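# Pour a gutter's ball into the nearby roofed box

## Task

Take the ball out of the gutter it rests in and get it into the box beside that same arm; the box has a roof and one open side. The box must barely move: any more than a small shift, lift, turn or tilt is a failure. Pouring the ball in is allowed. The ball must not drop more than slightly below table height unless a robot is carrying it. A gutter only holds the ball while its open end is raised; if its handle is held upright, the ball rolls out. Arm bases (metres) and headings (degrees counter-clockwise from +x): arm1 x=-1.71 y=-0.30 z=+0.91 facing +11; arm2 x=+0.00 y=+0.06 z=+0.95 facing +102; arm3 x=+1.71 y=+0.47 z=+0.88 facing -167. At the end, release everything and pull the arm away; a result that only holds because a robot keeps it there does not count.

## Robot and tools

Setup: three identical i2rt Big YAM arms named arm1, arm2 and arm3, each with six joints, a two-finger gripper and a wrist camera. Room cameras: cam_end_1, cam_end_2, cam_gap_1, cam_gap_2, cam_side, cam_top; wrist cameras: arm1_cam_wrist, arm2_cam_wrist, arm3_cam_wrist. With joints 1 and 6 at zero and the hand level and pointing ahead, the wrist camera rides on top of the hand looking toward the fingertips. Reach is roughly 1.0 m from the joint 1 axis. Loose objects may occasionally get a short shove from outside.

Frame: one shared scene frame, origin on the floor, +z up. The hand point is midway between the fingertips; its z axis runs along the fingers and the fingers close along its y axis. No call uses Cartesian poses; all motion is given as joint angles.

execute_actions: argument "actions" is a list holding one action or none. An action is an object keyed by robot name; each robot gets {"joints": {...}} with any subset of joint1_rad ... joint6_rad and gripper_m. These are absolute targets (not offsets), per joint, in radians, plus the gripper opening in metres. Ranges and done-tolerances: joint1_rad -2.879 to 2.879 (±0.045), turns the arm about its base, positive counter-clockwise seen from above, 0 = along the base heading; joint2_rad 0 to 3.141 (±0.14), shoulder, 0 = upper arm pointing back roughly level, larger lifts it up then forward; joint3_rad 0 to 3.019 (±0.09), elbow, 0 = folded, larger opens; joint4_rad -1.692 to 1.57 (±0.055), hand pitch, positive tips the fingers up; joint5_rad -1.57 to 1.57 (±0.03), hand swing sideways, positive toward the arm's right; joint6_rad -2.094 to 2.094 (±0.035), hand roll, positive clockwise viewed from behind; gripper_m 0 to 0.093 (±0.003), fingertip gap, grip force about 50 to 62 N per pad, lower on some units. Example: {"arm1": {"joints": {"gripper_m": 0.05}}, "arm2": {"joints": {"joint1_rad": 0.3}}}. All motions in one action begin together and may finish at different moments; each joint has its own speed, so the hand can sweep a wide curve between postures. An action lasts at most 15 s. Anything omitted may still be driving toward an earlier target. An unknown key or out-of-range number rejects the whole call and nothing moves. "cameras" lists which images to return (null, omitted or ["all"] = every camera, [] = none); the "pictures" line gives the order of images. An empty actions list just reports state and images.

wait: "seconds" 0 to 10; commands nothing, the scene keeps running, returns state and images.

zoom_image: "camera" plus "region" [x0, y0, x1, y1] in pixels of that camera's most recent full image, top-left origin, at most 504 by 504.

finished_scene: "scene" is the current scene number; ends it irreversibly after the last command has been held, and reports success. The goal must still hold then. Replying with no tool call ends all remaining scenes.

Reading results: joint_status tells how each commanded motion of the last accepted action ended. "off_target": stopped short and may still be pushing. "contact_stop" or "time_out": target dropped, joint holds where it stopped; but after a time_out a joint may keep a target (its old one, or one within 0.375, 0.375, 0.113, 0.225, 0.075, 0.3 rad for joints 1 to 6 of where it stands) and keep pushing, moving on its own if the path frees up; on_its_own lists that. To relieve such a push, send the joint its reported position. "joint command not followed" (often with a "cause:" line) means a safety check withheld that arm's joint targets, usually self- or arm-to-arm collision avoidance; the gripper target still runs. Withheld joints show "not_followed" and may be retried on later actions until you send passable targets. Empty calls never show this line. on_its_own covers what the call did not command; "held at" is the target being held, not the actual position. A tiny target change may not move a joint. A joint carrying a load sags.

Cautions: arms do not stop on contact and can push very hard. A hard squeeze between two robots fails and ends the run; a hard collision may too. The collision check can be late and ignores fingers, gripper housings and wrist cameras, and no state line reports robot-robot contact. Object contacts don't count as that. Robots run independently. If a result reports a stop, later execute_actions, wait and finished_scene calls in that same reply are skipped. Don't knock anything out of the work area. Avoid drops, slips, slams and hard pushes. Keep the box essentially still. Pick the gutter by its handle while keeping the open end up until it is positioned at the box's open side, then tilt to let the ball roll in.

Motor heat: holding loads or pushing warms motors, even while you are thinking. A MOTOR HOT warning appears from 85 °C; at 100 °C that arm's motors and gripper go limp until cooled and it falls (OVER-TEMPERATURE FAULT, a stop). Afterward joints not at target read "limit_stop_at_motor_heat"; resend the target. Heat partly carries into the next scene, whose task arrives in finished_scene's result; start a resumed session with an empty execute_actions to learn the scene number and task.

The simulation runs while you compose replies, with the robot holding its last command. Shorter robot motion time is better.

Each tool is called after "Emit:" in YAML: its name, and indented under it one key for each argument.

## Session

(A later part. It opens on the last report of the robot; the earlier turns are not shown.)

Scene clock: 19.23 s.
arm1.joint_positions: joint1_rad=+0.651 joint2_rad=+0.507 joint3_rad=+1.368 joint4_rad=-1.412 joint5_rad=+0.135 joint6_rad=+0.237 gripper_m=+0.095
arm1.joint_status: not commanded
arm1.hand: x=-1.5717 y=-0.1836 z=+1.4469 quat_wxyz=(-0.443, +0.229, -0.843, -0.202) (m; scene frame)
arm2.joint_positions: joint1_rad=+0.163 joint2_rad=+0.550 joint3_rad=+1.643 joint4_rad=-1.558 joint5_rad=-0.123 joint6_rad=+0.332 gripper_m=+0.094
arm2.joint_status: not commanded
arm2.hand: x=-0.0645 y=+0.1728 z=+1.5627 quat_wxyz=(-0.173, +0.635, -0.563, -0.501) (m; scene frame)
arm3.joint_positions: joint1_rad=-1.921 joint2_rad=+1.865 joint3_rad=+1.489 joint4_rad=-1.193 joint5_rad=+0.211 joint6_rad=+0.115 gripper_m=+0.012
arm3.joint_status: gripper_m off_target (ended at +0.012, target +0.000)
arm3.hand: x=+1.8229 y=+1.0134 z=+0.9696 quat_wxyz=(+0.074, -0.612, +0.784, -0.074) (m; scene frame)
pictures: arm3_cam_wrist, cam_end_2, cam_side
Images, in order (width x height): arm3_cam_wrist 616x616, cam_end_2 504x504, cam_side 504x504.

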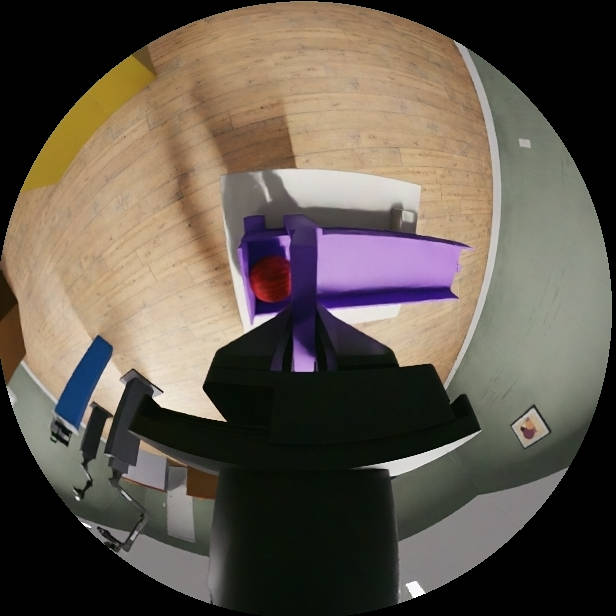

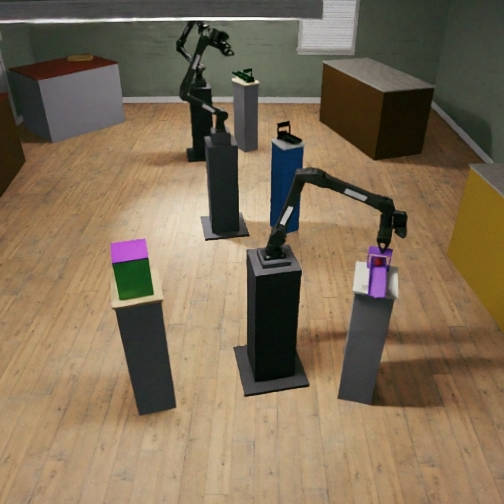

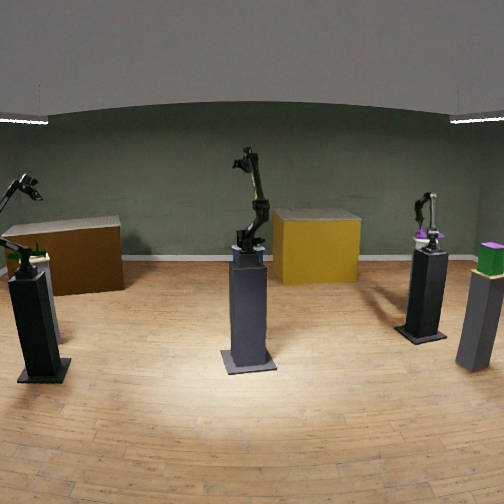

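Emit:
execute_actions:
  actions:
    - {"arm3":{"joints":{"joint2_rad":1.79,"joint3_rad":1.73,"joint4_rad":-1.386,"joint5_rad":0.42,"gripper_m":0.0}}}
  cameras: ["arm3_cam_wrist","cam_end_2","cam_side"]

Emit:
zoom_image:
  camera: "cam_side"
  region: [400, 170, 470, 260]

Scene clock: 21.03 s.
arm1.joint_positions: joint1_rad=+0.651 joint2_rad=+0.507 joint3_rad=+1.368 joint4_rad=-1.412 joint5_rad=+0.135 joint6_rad=+0.237 gripper_m=+0.095
arm1.joint_status: not commanded
arm1.hand: x=-1.5717 y=-0.1836 z=+1.4469 quat_wxyz=(-0.443, +0.229, -0.843, -0.202) (m; scene frame)
arm2.joint_positions: joint1_rad=+0.163 joint2_rad=+0.550 joint3_rad=+1.643 joint4_rad=-1.558 joint5_rad=-0.123 joint6_rad=+0.332 gripper_m=+0.094
arm2.joint_status: not commanded
arm2.hand: x=-0.0645 y=+0.1728 z=+1.5627 quat_wxyz=(-0.173, +0.635, -0.563, -0.501) (m; scene frame)
arm3.joint_positions: joint1_rad=-1.919 joint2_rad=+1.796 joint3_rad=+1.680 joint4_rad=-1.376 joint5_rad=+0.413 joint6_rad=+0.117 gripper_m=+0.011
arm3.joint_status: gripper_m off_target (ended at +0.011, target +0.000); the others done
arm3.hand: x=+1.8574 y=+1.0269 z=+1.0884 quat_wxyz=(+0.171, -0.595, +0.776, -0.118) (m; scene frame)
pictures: arm3_cam_wrist, cam_end_2, cam_side
Images, in order (width x height): arm3_cam_wrist 616x616, cam_end_2 504x504, cam_side 504x504.

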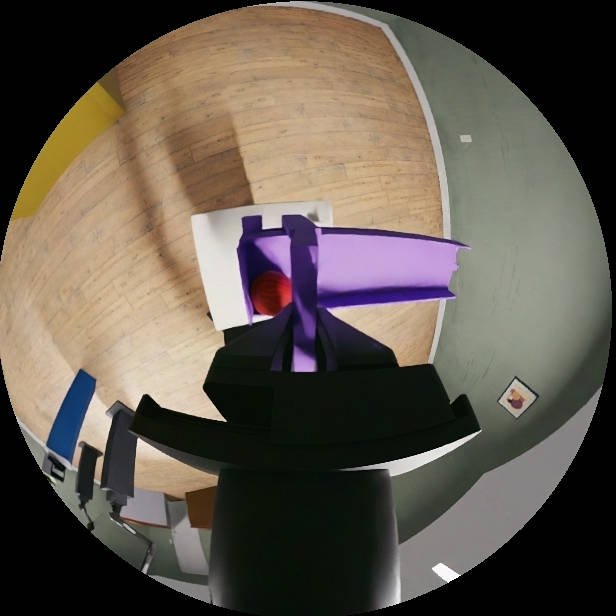

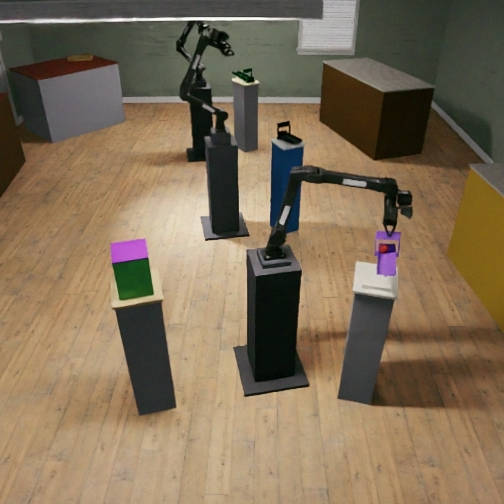

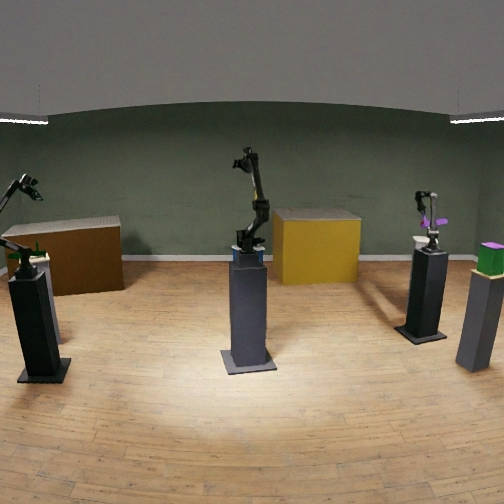

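Region (400, 170, 470, 260) of cam_side's 504x504 image, scaled by 5.600, with more detail than that image has.

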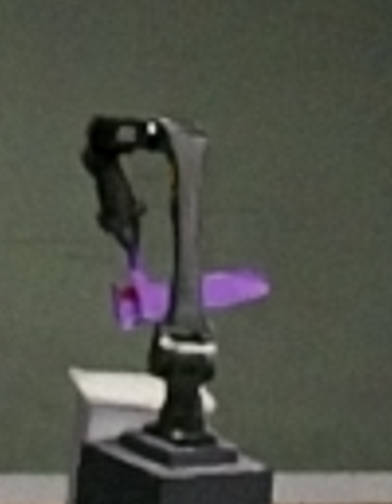

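Emit:
execute_actions:
  actions:
    - {"arm3":{"joints":{"joint2_rad":1.5,"joint3_rad":1.7,"joint4_rad":-1.3,"joint5_rad":0.42,"joint6_rad":-0.85,"gripper_m":0.0}}}
  cameras: ["arm3_cam_wrist","cam_end_2"]

Scene clock: 23.47 s.
arm1.joint_positions: joint1_rad=+0.651 joint2_rad=+0.507 joint3_rad=+1.368 joint4_rad=-1.412 joint5_rad=+0.135 joint6_rad=+0.237 gripper_m=+0.095
arm1.joint_status: not commanded
arm1.hand: x=-1.5717 y=-0.1836 z=+1.4469 quat_wxyz=(-0.443, +0.229, -0.843, -0.202) (m; scene frame)
arm2.joint_positions: joint1_rad=+0.163 joint2_rad=+0.550 joint3_rad=+1.643 joint4_rad=-1.558 joint5_rad=-0.123 joint6_rad=+0.332 gripper_m=+0.094
arm2.joint_status: not commanded
arm2.hand: x=-0.0645 y=+0.1728 z=+1.5627 quat_wxyz=(-0.173, +0.635, -0.563, -0.501) (m; scene frame)
arm3.joint_positions: joint1_rad=-1.919 joint2_rad=+1.519 joint3_rad=+1.676 joint4_rad=-1.317 joint5_rad=+0.415 joint6_rad=-0.838 gripper_m=+0.011
arm3.joint_status: gripper_m off_target (ended at +0.011, target +0.000); the others done
arm3.hand: x=+1.8540 y=+0.9965 z=+1.2383 quat_wxyz=(+0.250, -0.853, +0.438, -0.132) (m; scene frame)
pictures: arm3_cam_wrist, cam_end_2
Images, in order (width x height): arm3_cam_wrist 616x616, cam_end_2 504x504.

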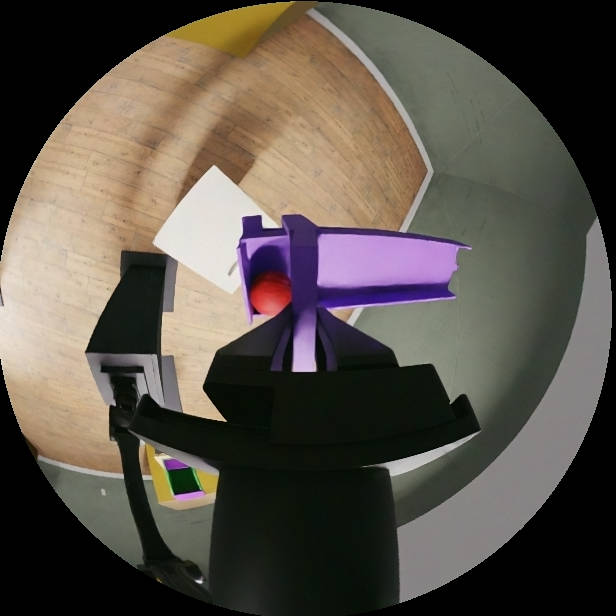

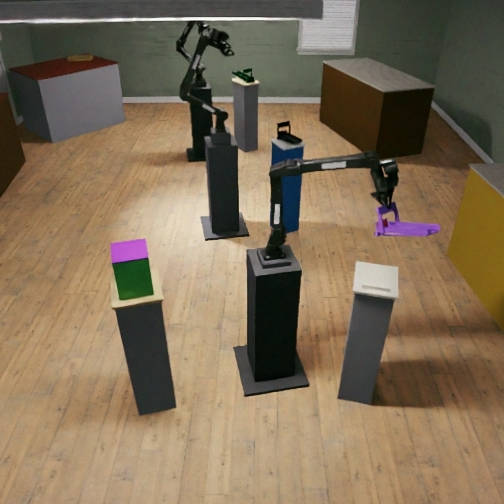

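Emit:
execute_actions:
  actions:
    - {"arm3":{"joints":{"joint1_rad":1.75,"joint2_rad":1.25,"joint3_rad":1.7,"joint4_rad":-1.38,"joint5_rad":0.0,"joint6_rad":-1.57,"gripper_m":0.0}}}
  cameras: ["arm3_cam_wrist","cam_end_2","cam_side","cam_top"]

Scene clock: 26.57 s.
arm1.joint_positions: joint1_rad=+0.651 joint2_rad=+0.507 joint3_rad=+1.368 joint4_rad=-1.412 joint5_rad=+0.135 joint6_rad=+0.237 gripper_m=+0.095
arm1.joint_status: not commanded
arm1.hand: x=-1.5717 y=-0.1836 z=+1.4469 quat_wxyz=(-0.443, +0.229, -0.843, -0.202) (m; scene frame)
arm2.joint_positions: joint1_rad=+0.163 joint2_rad=+0.550 joint3_rad=+1.643 joint4_rad=-1.558 joint5_rad=-0.123 joint6_rad=+0.332 gripper_m=+0.094
arm2.joint_status: not commanded
arm2.hand: x=-0.0645 y=+0.1728 z=+1.5627 quat_wxyz=(-0.173, +0.635, -0.563, -0.501) (m; scene frame)
arm3.joint_positions: joint1_rad=+1.755 joint2_rad=+1.281 joint3_rad=+1.673 joint4_rad=-1.379 joint5_rad=-0.002 joint6_rad=-1.560 gripper_m=+0.011
arm3.joint_status: gripper_m off_target (ended at +0.011, target +0.000); the others done
arm3.hand: x=+1.8990 y=+0.0405 z=+1.3320 quat_wxyz=(-0.059, +0.188, -0.939, +0.281) (m; scene frame)
pictures: arm3_cam_wrist, cam_end_2, cam_side, cam_top
Images, in order (width x height): arm3_cam_wrist 616x616, cam_end_2 504x504, cam_side 504x504, cam_top 504x504.

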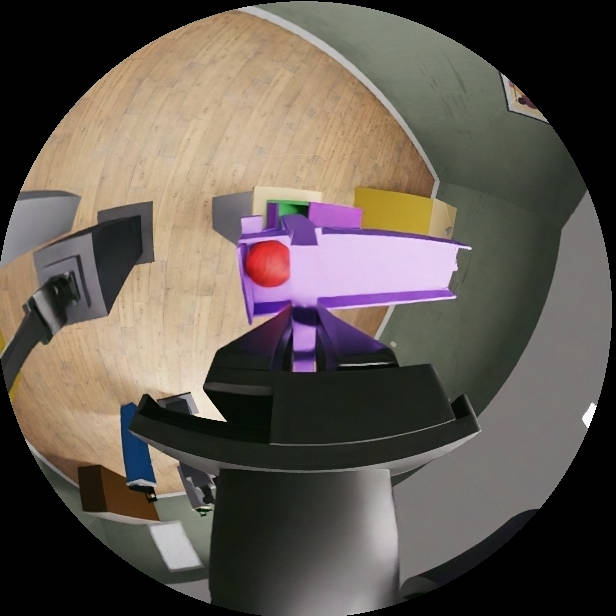

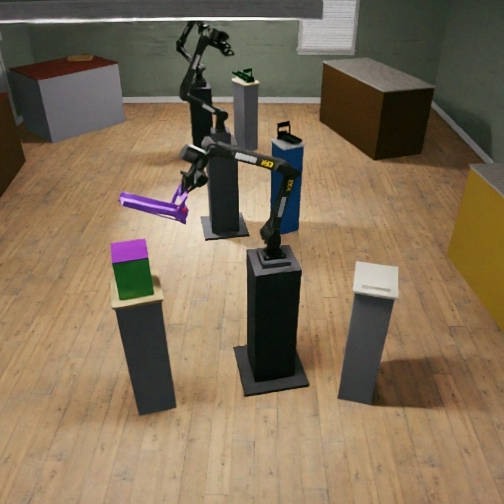

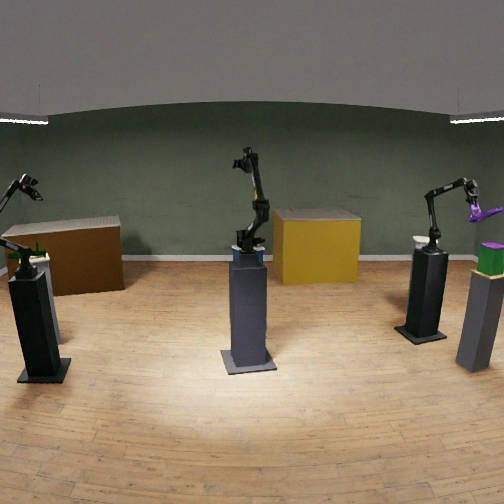

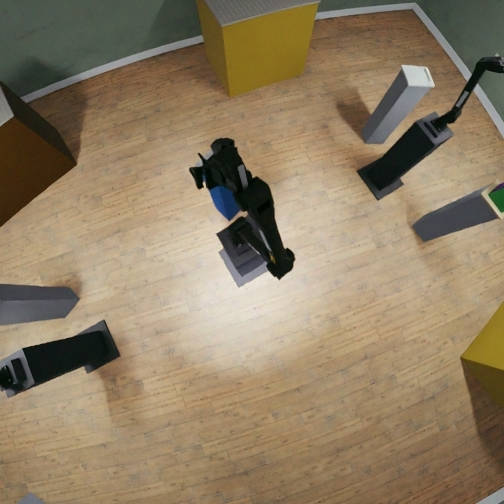

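Emit:
zoom_image:
  camera: "cam_end_2"
  region: [80, 130, 300, 350]

Emit:
zoom_image:
  camera: "cam_side"
  region: [404, 160, 504, 300]

Emit:
zoom_image:
  camera: "arm3_cam_wrist"
  region: [200, 150, 480, 330]

Region (80, 130, 300, 350) of cam_end_2's 504x504 image, scaled by 2.291, with more detail than that image has.

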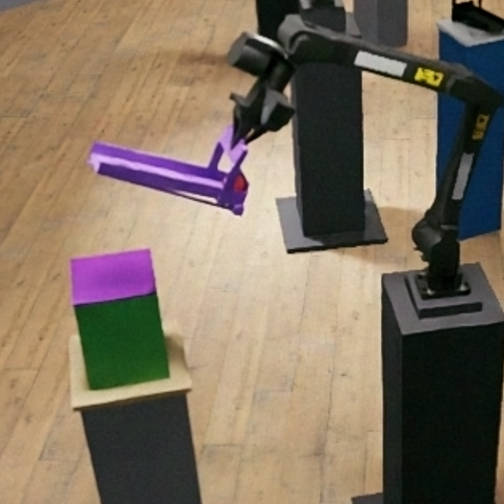

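Region (404, 160, 504, 300) of cam_side's 504x504 image, scaled by 3.600, with more detail than that image has; it fills the left 360 columns of this view, and the rest is white.

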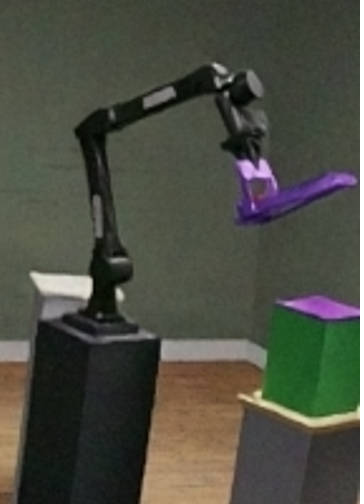

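Region (200, 150, 480, 330) of arm3_cam_wrist's 616x616 image, scaled by 1.800, with more detail than that image has; it fills the top 324 rows of this view, and the rest is white.

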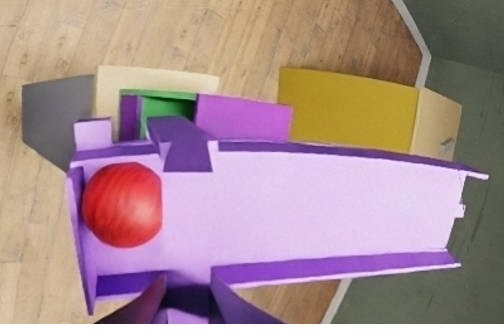

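Emit:
execute_actions:
  actions:
    - {"arm3":{"joints":{"joint2_rad":0.875,"joint3_rad":1.4,"joint4_rad":-1.35,"gripper_m":0.0}}}
  cameras: []

Emit:
execute_actions:
  actions:
    - {"arm3":{"joints":{"joint2_rad":0.875,"joint3_rad":1.0,"joint4_rad":-1.1,"gripper_m":0.0}}}
  cameras: ["arm3_cam_wrist","cam_end_2","cam_side"]

Scene clock: 31.80 s.
arm1.joint_positions: joint1_rad=+0.651 joint2_rad=+0.507 joint3_rad=+1.368 joint4_rad=-1.412 joint5_rad=+0.135 joint6_rad=+0.237 gripper_m=+0.095
arm1.joint_status: not commanded
arm1.hand: x=-1.5717 y=-0.1836 z=+1.4469 quat_wxyz=(-0.443, +0.229, -0.843, -0.202) (m; scene frame)
arm2.joint_positions: joint1_rad=+0.163 joint2_rad=+0.550 joint3_rad=+1.643 joint4_rad=-1.558 joint5_rad=-0.123 joint6_rad=+0.332 gripper_m=+0.094
arm2.joint_status: not commanded
arm2.hand: x=-0.0645 y=+0.1728 z=+1.5627 quat_wxyz=(-0.173, +0.635, -0.563, -0.501) (m; scene frame)
arm3.joint_positions: joint1_rad=+1.755 joint2_rad=+0.885 joint3_rad=+1.386 joint4_rad=-1.371 joint5_rad=-0.002 joint6_rad=-1.560 gripper_m=+0.011
arm3.joint_status: gripper_m off_target (ended at +0.011, target +0.000); the others done
arm3.hand: x=+1.8444 y=+0.1683 z=+1.3404 quat_wxyz=(-0.071, +0.184, -0.921, +0.335) (m; scene frame)
pictures: none
No camera images: the call's "cameras" was empty. Leave "cameras" out to get every camera's image.

Scene clock: 33.00 s.
arm1.joint_positions: joint1_rad=+0.651 joint2_rad=+0.507 joint3_rad=+1.368 joint4_rad=-1.412 joint5_rad=+0.135 joint6_rad=+0.237 gripper_m=+0.095
arm1.joint_status: not commanded
arm1.hand: x=-1.5717 y=-0.1836 z=+1.4469 quat_wxyz=(-0.443, +0.229, -0.843, -0.202) (m; scene frame)
arm2.joint_positions: joint1_rad=+0.163 joint2_rad=+0.550 joint3_rad=+1.643 joint4_rad=-1.558 joint5_rad=-0.123 joint6_rad=+0.332 gripper_m=+0.094
arm2.joint_status: not commanded
arm2.hand: x=-0.0645 y=+0.1728 z=+1.5627 quat_wxyz=(-0.173, +0.635, -0.563, -0.501) (m; scene frame)
arm3.joint_positions: joint1_rad=+1.755 joint2_rad=+0.891 joint3_rad=+0.975 joint4_rad=-1.129 joint5_rad=-0.002 joint6_rad=-1.560 gripper_m=+0.011
arm3.joint_status: gripper_m off_target (ended at +0.011, target +0.000); the others done
arm3.hand: x=+1.8490 y=+0.1569 z=+1.1654 quat_wxyz=(-0.053, +0.189, -0.947, +0.254) (m; scene frame)
pictures: arm3_cam_wrist, cam_end_2, cam_side
Images, in order (width x height): arm3_cam_wrist 616x616, cam_end_2 504x504, cam_side 504x504.

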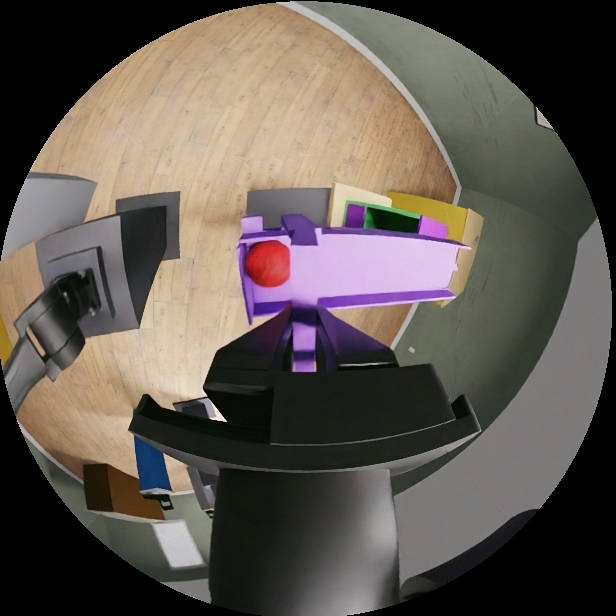

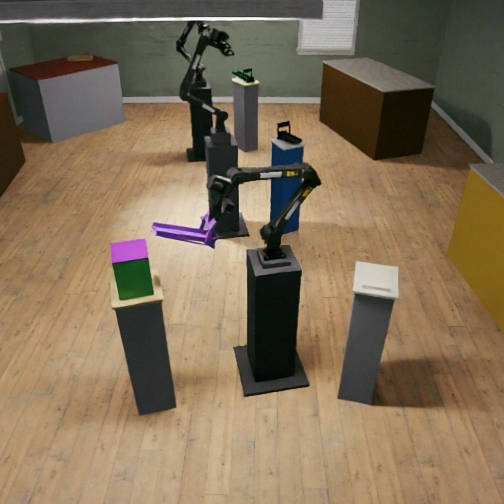

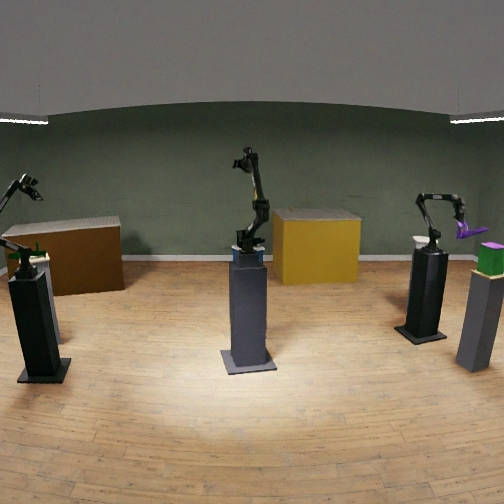

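Emit:
zoom_image:
  camera: "arm3_cam_wrist"
  region: [320, 170, 490, 320]

Emit:
zoom_image:
  camera: "cam_end_2"
  region: [90, 170, 250, 330]

Emit:
zoom_image:
  camera: "cam_side"
  region: [424, 180, 504, 290]

Region (320, 170, 490, 320) of arm3_cam_wrist's 616x616 image, scaled by 2.965, with more detail than that image has; it fills the top 445 rows of this view, and the rest is white.

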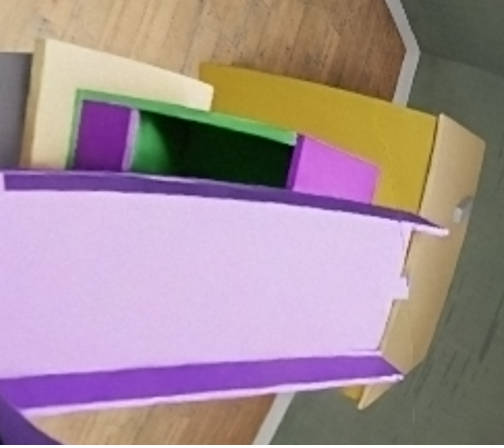

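Region (90, 170, 250, 330) of cam_end_2's 504x504 image, scaled by 3.150, with more detail than that image has.

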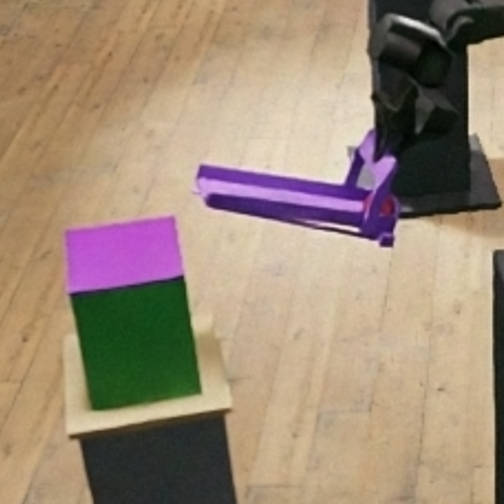

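Region (424, 180, 504, 290) of cam_side's 504x504 image, scaled by 4.582, with more detail than that image has; it fills the left 367 columns of this view, and the rest is white.

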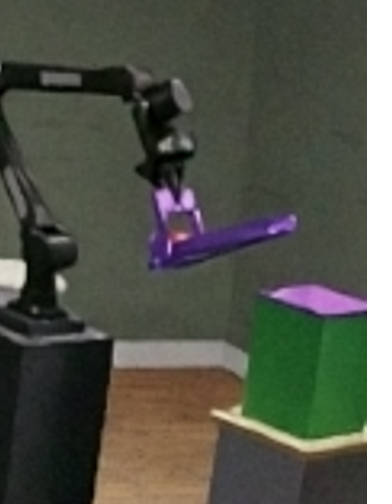

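Emit:
execute_actions:
  actions:
    - {"arm3":{"joints":{"joint1_rad":1.725,"joint2_rad":1.12,"joint3_rad":0.81,"joint4_rad":-0.93,"gripper_m":0.0}}}
  cameras: ["arm3_cam_wrist","cam_end_2","cam_side"]

Emit:
zoom_image:
  camera: "arm3_cam_wrist"
  region: [320, 170, 520, 340]

Emit:
zoom_image:
  camera: "cam_end_2"
  region: [90, 170, 250, 330]

Emit:
zoom_image:
  camera: "cam_side"
  region: [424, 180, 504, 290]

Scene clock: 36.33 s.
arm1.joint_positions: joint1_rad=+0.651 joint2_rad=+0.507 joint3_rad=+1.368 joint4_rad=-1.412 joint5_rad=+0.135 joint6_rad=+0.237 gripper_m=+0.095
arm1.joint_status: not commanded
arm1.hand: x=-1.5717 y=-0.1836 z=+1.4469 quat_wxyz=(-0.443, +0.229, -0.843, -0.202) (m; scene frame)
arm2.joint_positions: joint1_rad=+0.163 joint2_rad=+0.550 joint3_rad=+1.643 joint4_rad=-1.558 joint5_rad=-0.123 joint6_rad=+0.332 gripper_m=+0.094
arm2.joint_status: not commanded
arm2.hand: x=-0.0645 y=+0.1728 z=+1.5627 quat_wxyz=(-0.173, +0.635, -0.563, -0.501) (m; scene frame)
arm3.joint_positions: joint1_rad=+1.731 joint2_rad=+1.139 joint3_rad=+0.776 joint4_rad=-0.951 joint5_rad=-0.002 joint6_rad=-1.560 gripper_m=+0.011
arm3.joint_status: gripper_m off_target (ended at +0.011, target +0.000); the others done
arm3.hand: x=+1.8426 y=+0.1504 z=+1.0076 quat_wxyz=(-0.025, +0.182, -0.975, +0.125) (m; scene frame)
pictures: arm3_cam_wrist, cam_end_2, cam_side
Images, in order (width x height): arm3_cam_wrist 616x616, cam_end_2 504x504, cam_side 504x504.

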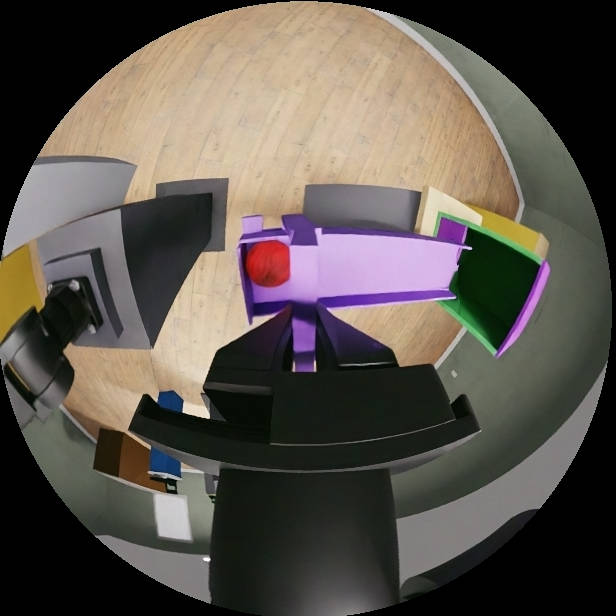

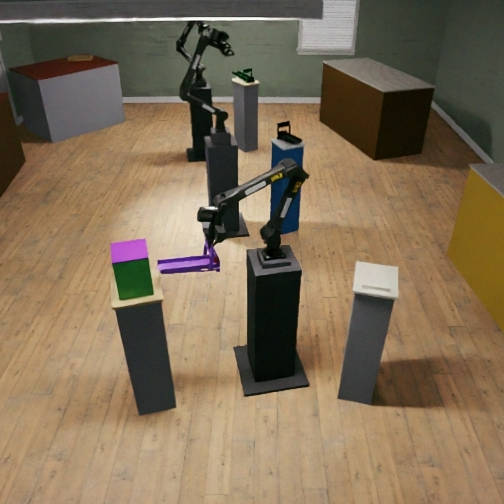

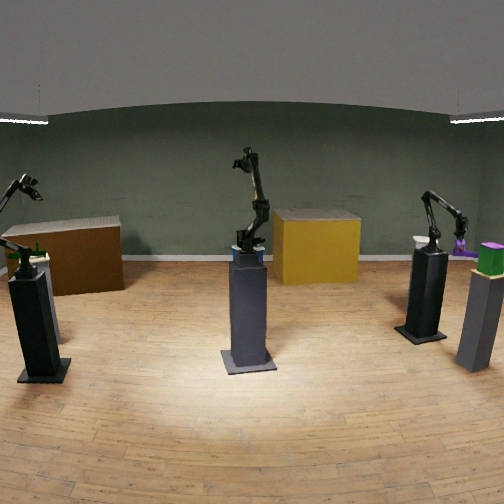

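Region (320, 170, 520, 340) of arm3_cam_wrist's 616x616 image, scaled by 2.520, with more detail than that image has; it fills the top 428 rows of this view, and the rest is white.

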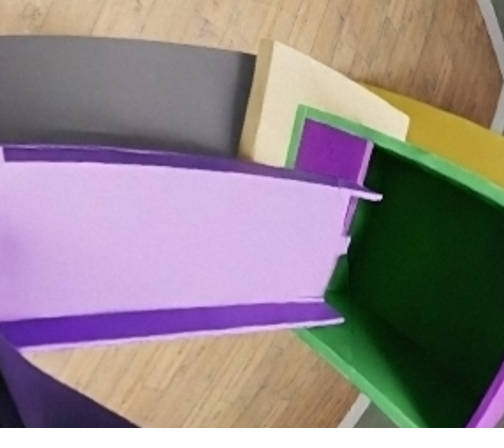

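Region (90, 170, 250, 330) of cam_end_2's 504x504 image, scaled by 3.150, with more detail than that image has.

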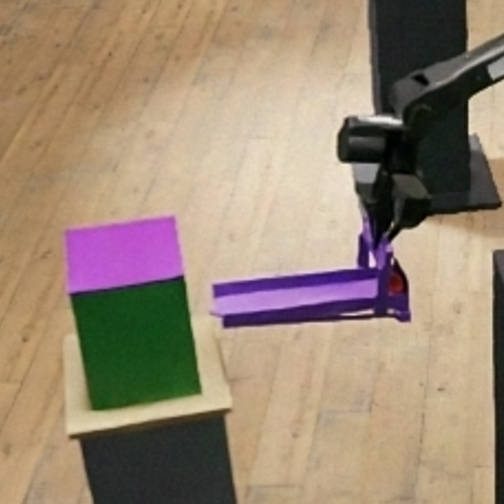

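Region (424, 180, 504, 290) of cam_side's 504x504 image, scaled by 4.582, with more detail than that image has; it fills the left 367 columns of this view, and the rest is white.

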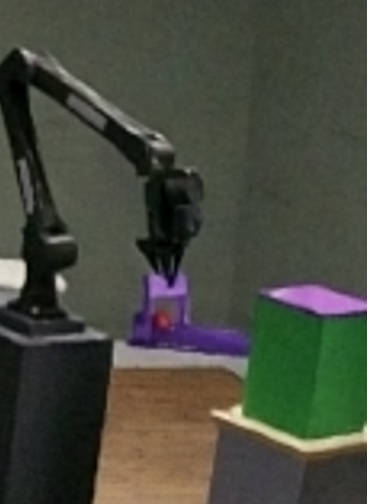

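Emit:
execute_actions:
  actions:
    - {"arm3":{"joints":{"joint2_rad":1.25,"joint3_rad":0.99,"joint4_rad":-0.97,"gripper_m":0.0}}}
  cameras: ["arm3_cam_wrist","cam_end_2","cam_side"]

Emit:
zoom_image:
  camera: "cam_end_2"
  region: [90, 170, 250, 330]

Emit:
zoom_image:
  camera: "arm3_cam_wrist"
  region: [340, 170, 580, 400]

Scene clock: 37.97 s.
arm1.joint_positions: joint1_rad=+0.651 joint2_rad=+0.507 joint3_rad=+1.368 joint4_rad=-1.412 joint5_rad=+0.135 joint6_rad=+0.237 gripper_m=+0.095
arm1.joint_status: not commanded
arm1.hand: x=-1.5717 y=-0.1836 z=+1.4469 quat_wxyz=(-0.443, +0.229, -0.843, -0.202) (m; scene frame)
arm2.joint_positions: joint1_rad=+0.163 joint2_rad=+0.550 joint3_rad=+1.643 joint4_rad=-1.558 joint5_rad=-0.123 joint6_rad=+0.332 gripper_m=+0.094
arm2.joint_status: not commanded
arm2.hand: x=-0.0645 y=+0.1728 z=+1.5627 quat_wxyz=(-0.173, +0.635, -0.563, -0.501) (m; scene frame)
arm3.joint_positions: joint1_rad=+1.731 joint2_rad=+1.267 joint3_rad=+0.931 joint4_rad=-0.971 joint5_rad=-0.002 joint6_rad=-1.560 gripper_m=+0.011
arm3.joint_status: gripper_m off_target (ended at +0.011, target +0.000); the others done
arm3.hand: x=+1.8625 y=+0.1006 z=+1.0268 quat_wxyz=(-0.026, +0.182, -0.975, +0.128) (m; scene frame)
pictures: arm3_cam_wrist, cam_end_2, cam_side
Images, in order (width x height): arm3_cam_wrist 616x616, cam_end_2 504x504, cam_side 504x504.

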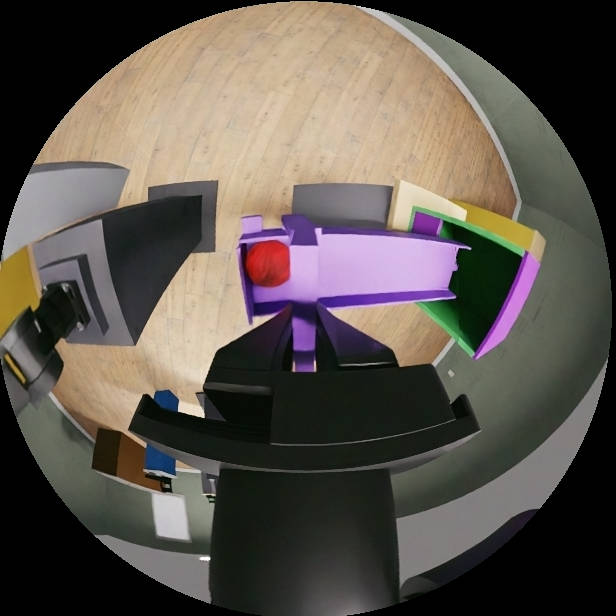

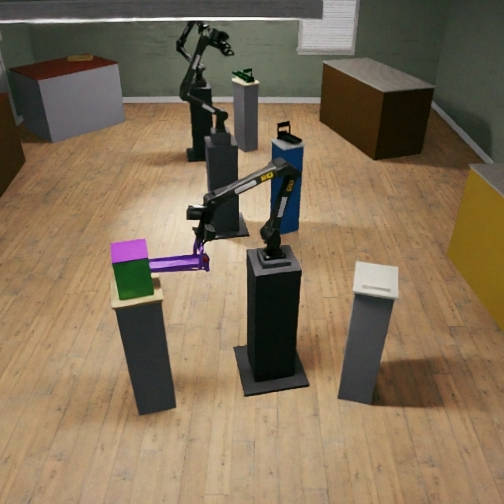

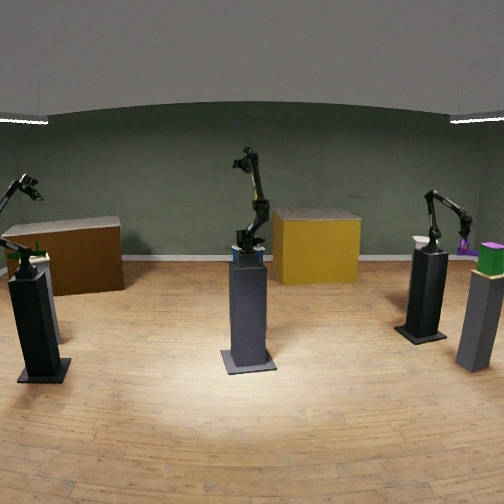

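Region (90, 170, 250, 330) of cam_end_2's 504x504 image, scaled by 3.150, with more detail than that image has.

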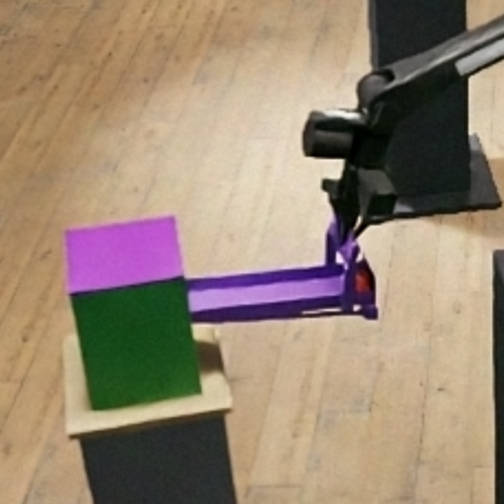

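Region (340, 170, 580, 400) of arm3_cam_wrist's 616x616 image, scaled by 2.100, with more detail than that image has; it fills the top 483 rows of this view, and the rest is white.

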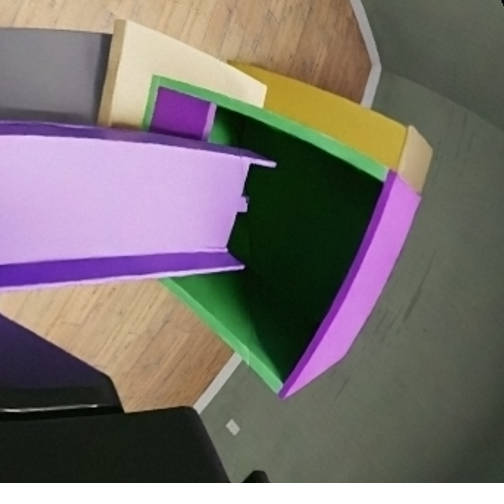

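Emit:
execute_actions:
  actions:
    - {"arm3":{"joints":{"joint2_rad":1.32,"joint3_rad":1.06,"joint4_rad":-0.97,"gripper_m":0.0}}}
  cameras: []

Emit:
execute_actions:
  actions:
    - {"arm3":{"joints":{"joint2_rad":1.39,"joint3_rad":1.13,"joint4_rad":-0.97,"gripper_m":0.0}}}
  cameras: ["arm3_cam_wrist","cam_end_2","cam_side"]

Emit:
zoom_image:
  camera: "cam_end_2"
  region: [90, 170, 250, 330]

Emit:
zoom_image:
  camera: "arm3_cam_wrist"
  region: [340, 170, 580, 400]

Scene clock: 39.23 s.
arm1.joint_positions: joint1_rad=+0.651 joint2_rad=+0.507 joint3_rad=+1.368 joint4_rad=-1.412 joint5_rad=+0.135 joint6_rad=+0.237 gripper_m=+0.095
arm1.joint_status: not commanded
arm1.hand: x=-1.5717 y=-0.1836 z=+1.4469 quat_wxyz=(-0.443, +0.229, -0.843, -0.202) (m; scene frame)
arm2.joint_positions: joint1_rad=+0.163 joint2_rad=+0.550 joint3_rad=+1.643 joint4_rad=-1.558 joint5_rad=-0.123 joint6_rad=+0.332 gripper_m=+0.094
arm2.joint_status: not commanded
arm2.hand: x=-0.0645 y=+0.1728 z=+1.5627 quat_wxyz=(-0.173, +0.635, -0.563, -0.501) (m; scene frame)
arm3.joint_positions: joint1_rad=+1.731 joint2_rad=+1.326 joint3_rad=+0.995 joint4_rad=-0.971 joint5_rad=-0.002 joint6_rad=-1.560 gripper_m=+0.011
arm3.joint_status: gripper_m off_target (ended at +0.011, target +0.000); the others done
arm3.hand: x=+1.8715 y=+0.0780 z=+1.0312 quat_wxyz=(-0.026, +0.182, -0.974, +0.131) (m; scene frame)
pictures: none
No camera images: the call's "cameras" was empty. Leave "cameras" out to get every camera's image.

Scene clock: 40.17 s.
arm1.joint_positions: joint1_rad=+0.651 joint2_rad=+0.507 joint3_rad=+1.368 joint4_rad=-1.412 joint5_rad=+0.135 joint6_rad=+0.237 gripper_m=+0.095
arm1.joint_status: not commanded
arm1.hand: x=-1.5717 y=-0.1836 z=+1.4469 quat_wxyz=(-0.443, +0.229, -0.843, -0.202) (m; scene frame)
arm2.joint_positions: joint1_rad=+0.163 joint2_rad=+0.550 joint3_rad=+1.643 joint4_rad=-1.558 joint5_rad=-0.123 joint6_rad=+0.332 gripper_m=+0.094
arm2.joint_status: not commanded
arm2.hand: x=-0.0645 y=+0.1728 z=+1.5627 quat_wxyz=(-0.173, +0.635, -0.563, -0.501) (m; scene frame)
arm3.joint_positions: joint1_rad=+1.731 joint2_rad=+1.398 joint3_rad=+1.065 joint4_rad=-0.972 joint5_rad=-0.002 joint6_rad=-1.560 gripper_m=+0.011
arm3.joint_status: gripper_m off_target (ended at +0.011, target +0.000); the others done
arm3.hand: x=+1.8814 y=+0.0531 z=+1.0312 quat_wxyz=(-0.026, +0.182, -0.974, +0.129) (m; scene frame)
pictures: arm3_cam_wrist, cam_end_2, cam_side
Images, in order (width x height): arm3_cam_wrist 616x616, cam_end_2 504x504, cam_side 504x504.

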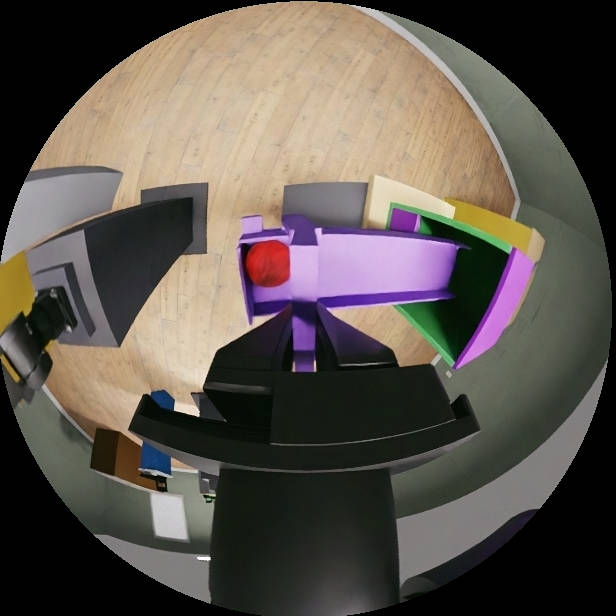

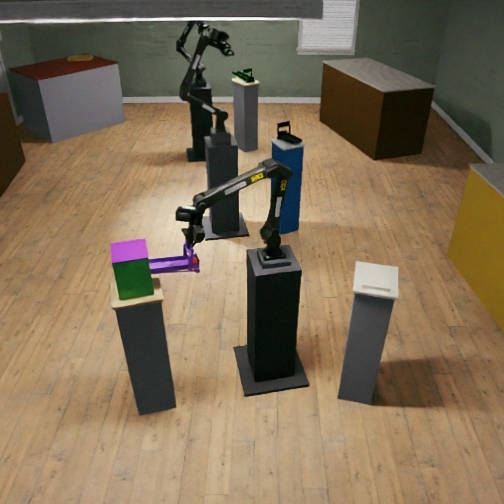

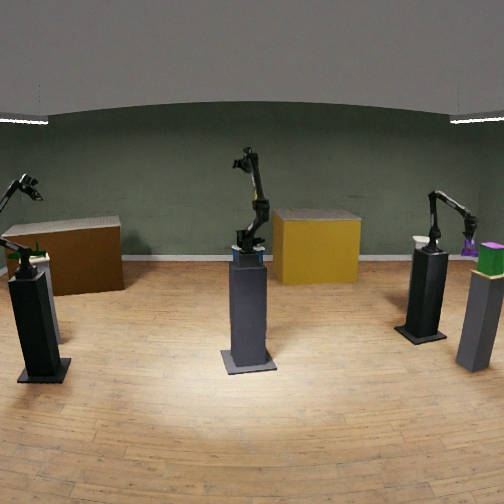

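Region (90, 170, 250, 330) of cam_end_2's 504x504 image, scaled by 3.150, with more detail than that image has.

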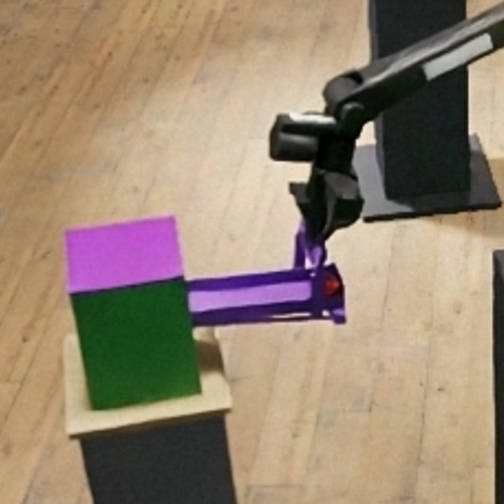

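Region (340, 170, 580, 400) of arm3_cam_wrist's 616x616 image, scaled by 2.100, with more detail than that image has; it fills the top 483 rows of this view, and the rest is white.

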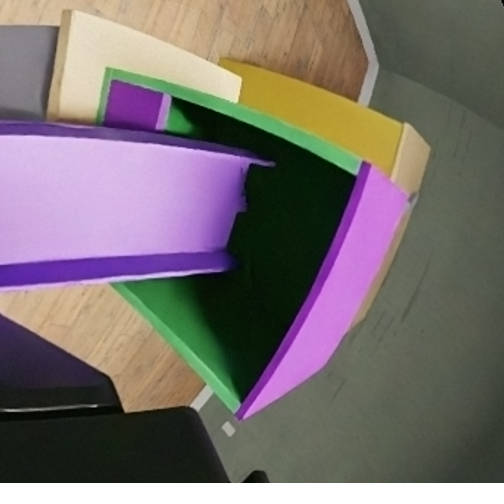

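Emit:
execute_actions:
  actions: []
  cameras: ["arm3_cam_wrist","cam_end_2","cam_top"]

Scene clock: 40.77 s.
arm1.joint_positions: joint1_rad=+0.651 joint2_rad=+0.507 joint3_rad=+1.368 joint4_rad=-1.412 joint5_rad=+0.135 joint6_rad=+0.237 gripper_m=+0.095
arm1.joint_status: not commanded
arm1.hand: x=-1.5717 y=-0.1836 z=+1.4469 quat_wxyz=(-0.443, +0.229, -0.843, -0.202) (m; scene frame)
arm2.joint_positions: joint1_rad=+0.163 joint2_rad=+0.550 joint3_rad=+1.643 joint4_rad=-1.558 joint5_rad=-0.123 joint6_rad=+0.332 gripper_m=+0.094
arm2.joint_status: not commanded
arm2.hand: x=-0.0645 y=+0.1728 z=+1.5627 quat_wxyz=(-0.173, +0.635, -0.563, -0.501) (m; scene frame)
arm3.joint_positions: joint1_rad=+1.731 joint2_rad=+1.398 joint3_rad=+1.065 joint4_rad=-0.972 joint5_rad=-0.002 joint6_rad=-1.560 gripper_m=+0.011
arm3.joint_status: gripper_m off_target (ended at +0.011, target +0.000); the others done
arm3.hand: x=+1.8814 y=+0.0531 z=+1.0312 quat_wxyz=(-0.026, +0.182, -0.974, +0.129) (m; scene frame)
pictures: arm3_cam_wrist, cam_end_2, cam_top
Images, in order (width x height): arm3_cam_wrist 616x616, cam_end_2 504x504, cam_top 504x504.

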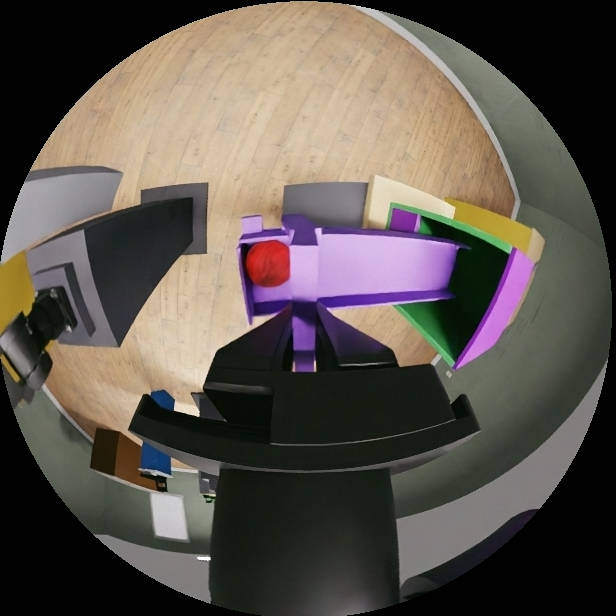

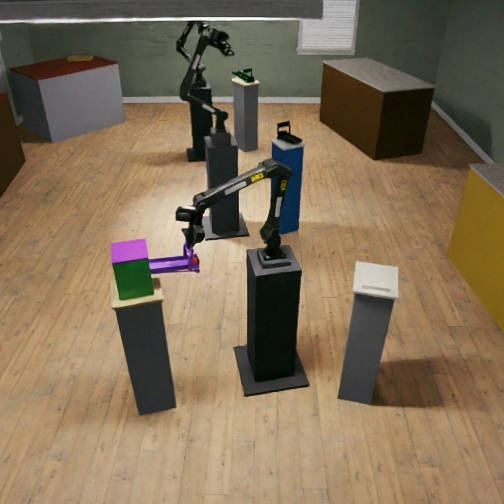

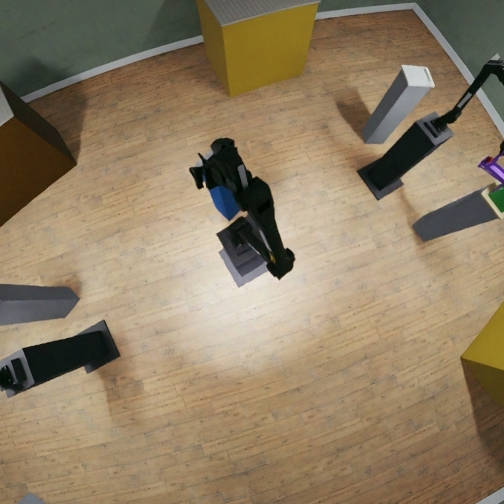

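Emit:
execute_actions:
  actions:
    - {"arm3":{"joints":{"joint2_rad":1.47,"joint3_rad":1.29,"joint4_rad":-1.195,"gripper_m":0.0}}}
  cameras: ["arm3_cam_wrist","cam_end_2"]

Scene clock: 41.93 s.
arm1.joint_positions: joint1_rad=+0.651 joint2_rad=+0.507 joint3_rad=+1.368 joint4_rad=-1.412 joint5_rad=+0.135 joint6_rad=+0.237 gripper_m=+0.095
arm1.joint_status: not commanded
arm1.hand: x=-1.5717 y=-0.1836 z=+1.4469 quat_wxyz=(-0.443, +0.229, -0.843, -0.202) (m; scene frame)
arm2.joint_positions: joint1_rad=+0.163 joint2_rad=+0.550 joint3_rad=+1.643 joint4_rad=-1.558 joint5_rad=-0.123 joint6_rad=+0.332 gripper_m=+0.094
arm2.joint_status: not commanded
arm2.hand: x=-0.0645 y=+0.1728 z=+1.5627 quat_wxyz=(-0.173, +0.635, -0.563, -0.501) (m; scene frame)
arm3.joint_positions: joint1_rad=+1.731 joint2_rad=+1.485 joint3_rad=+1.226 joint4_rad=-1.188 joint5_rad=-0.002 joint6_rad=-1.560 gripper_m=+0.011
arm3.joint_status: gripper_m off_target (ended at +0.011, target +0.000); the others done
arm3.hand: x=+1.8842 y=+0.0462 z=+1.0497 quat_wxyz=(-0.012, +0.183, -0.981, +0.060) (m; scene frame)
pictures: arm3_cam_wrist, cam_end_2
Images, in order (width x height): arm3_cam_wrist 616x616, cam_end_2 504x504.

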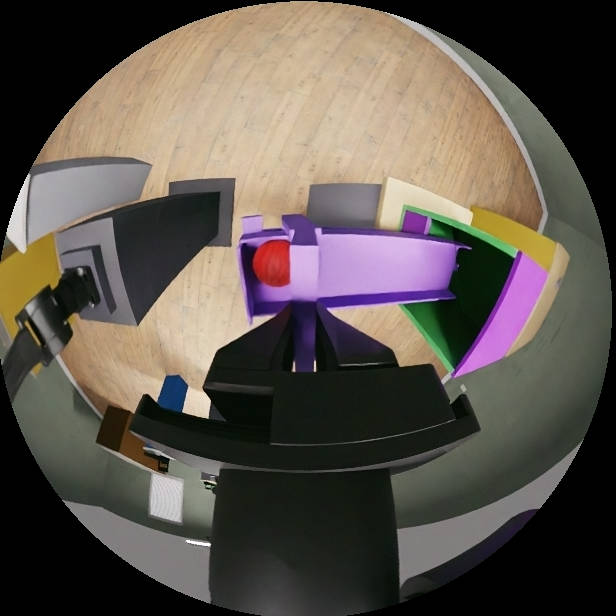

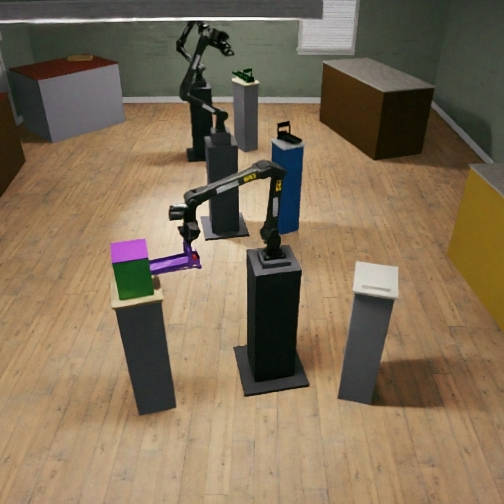

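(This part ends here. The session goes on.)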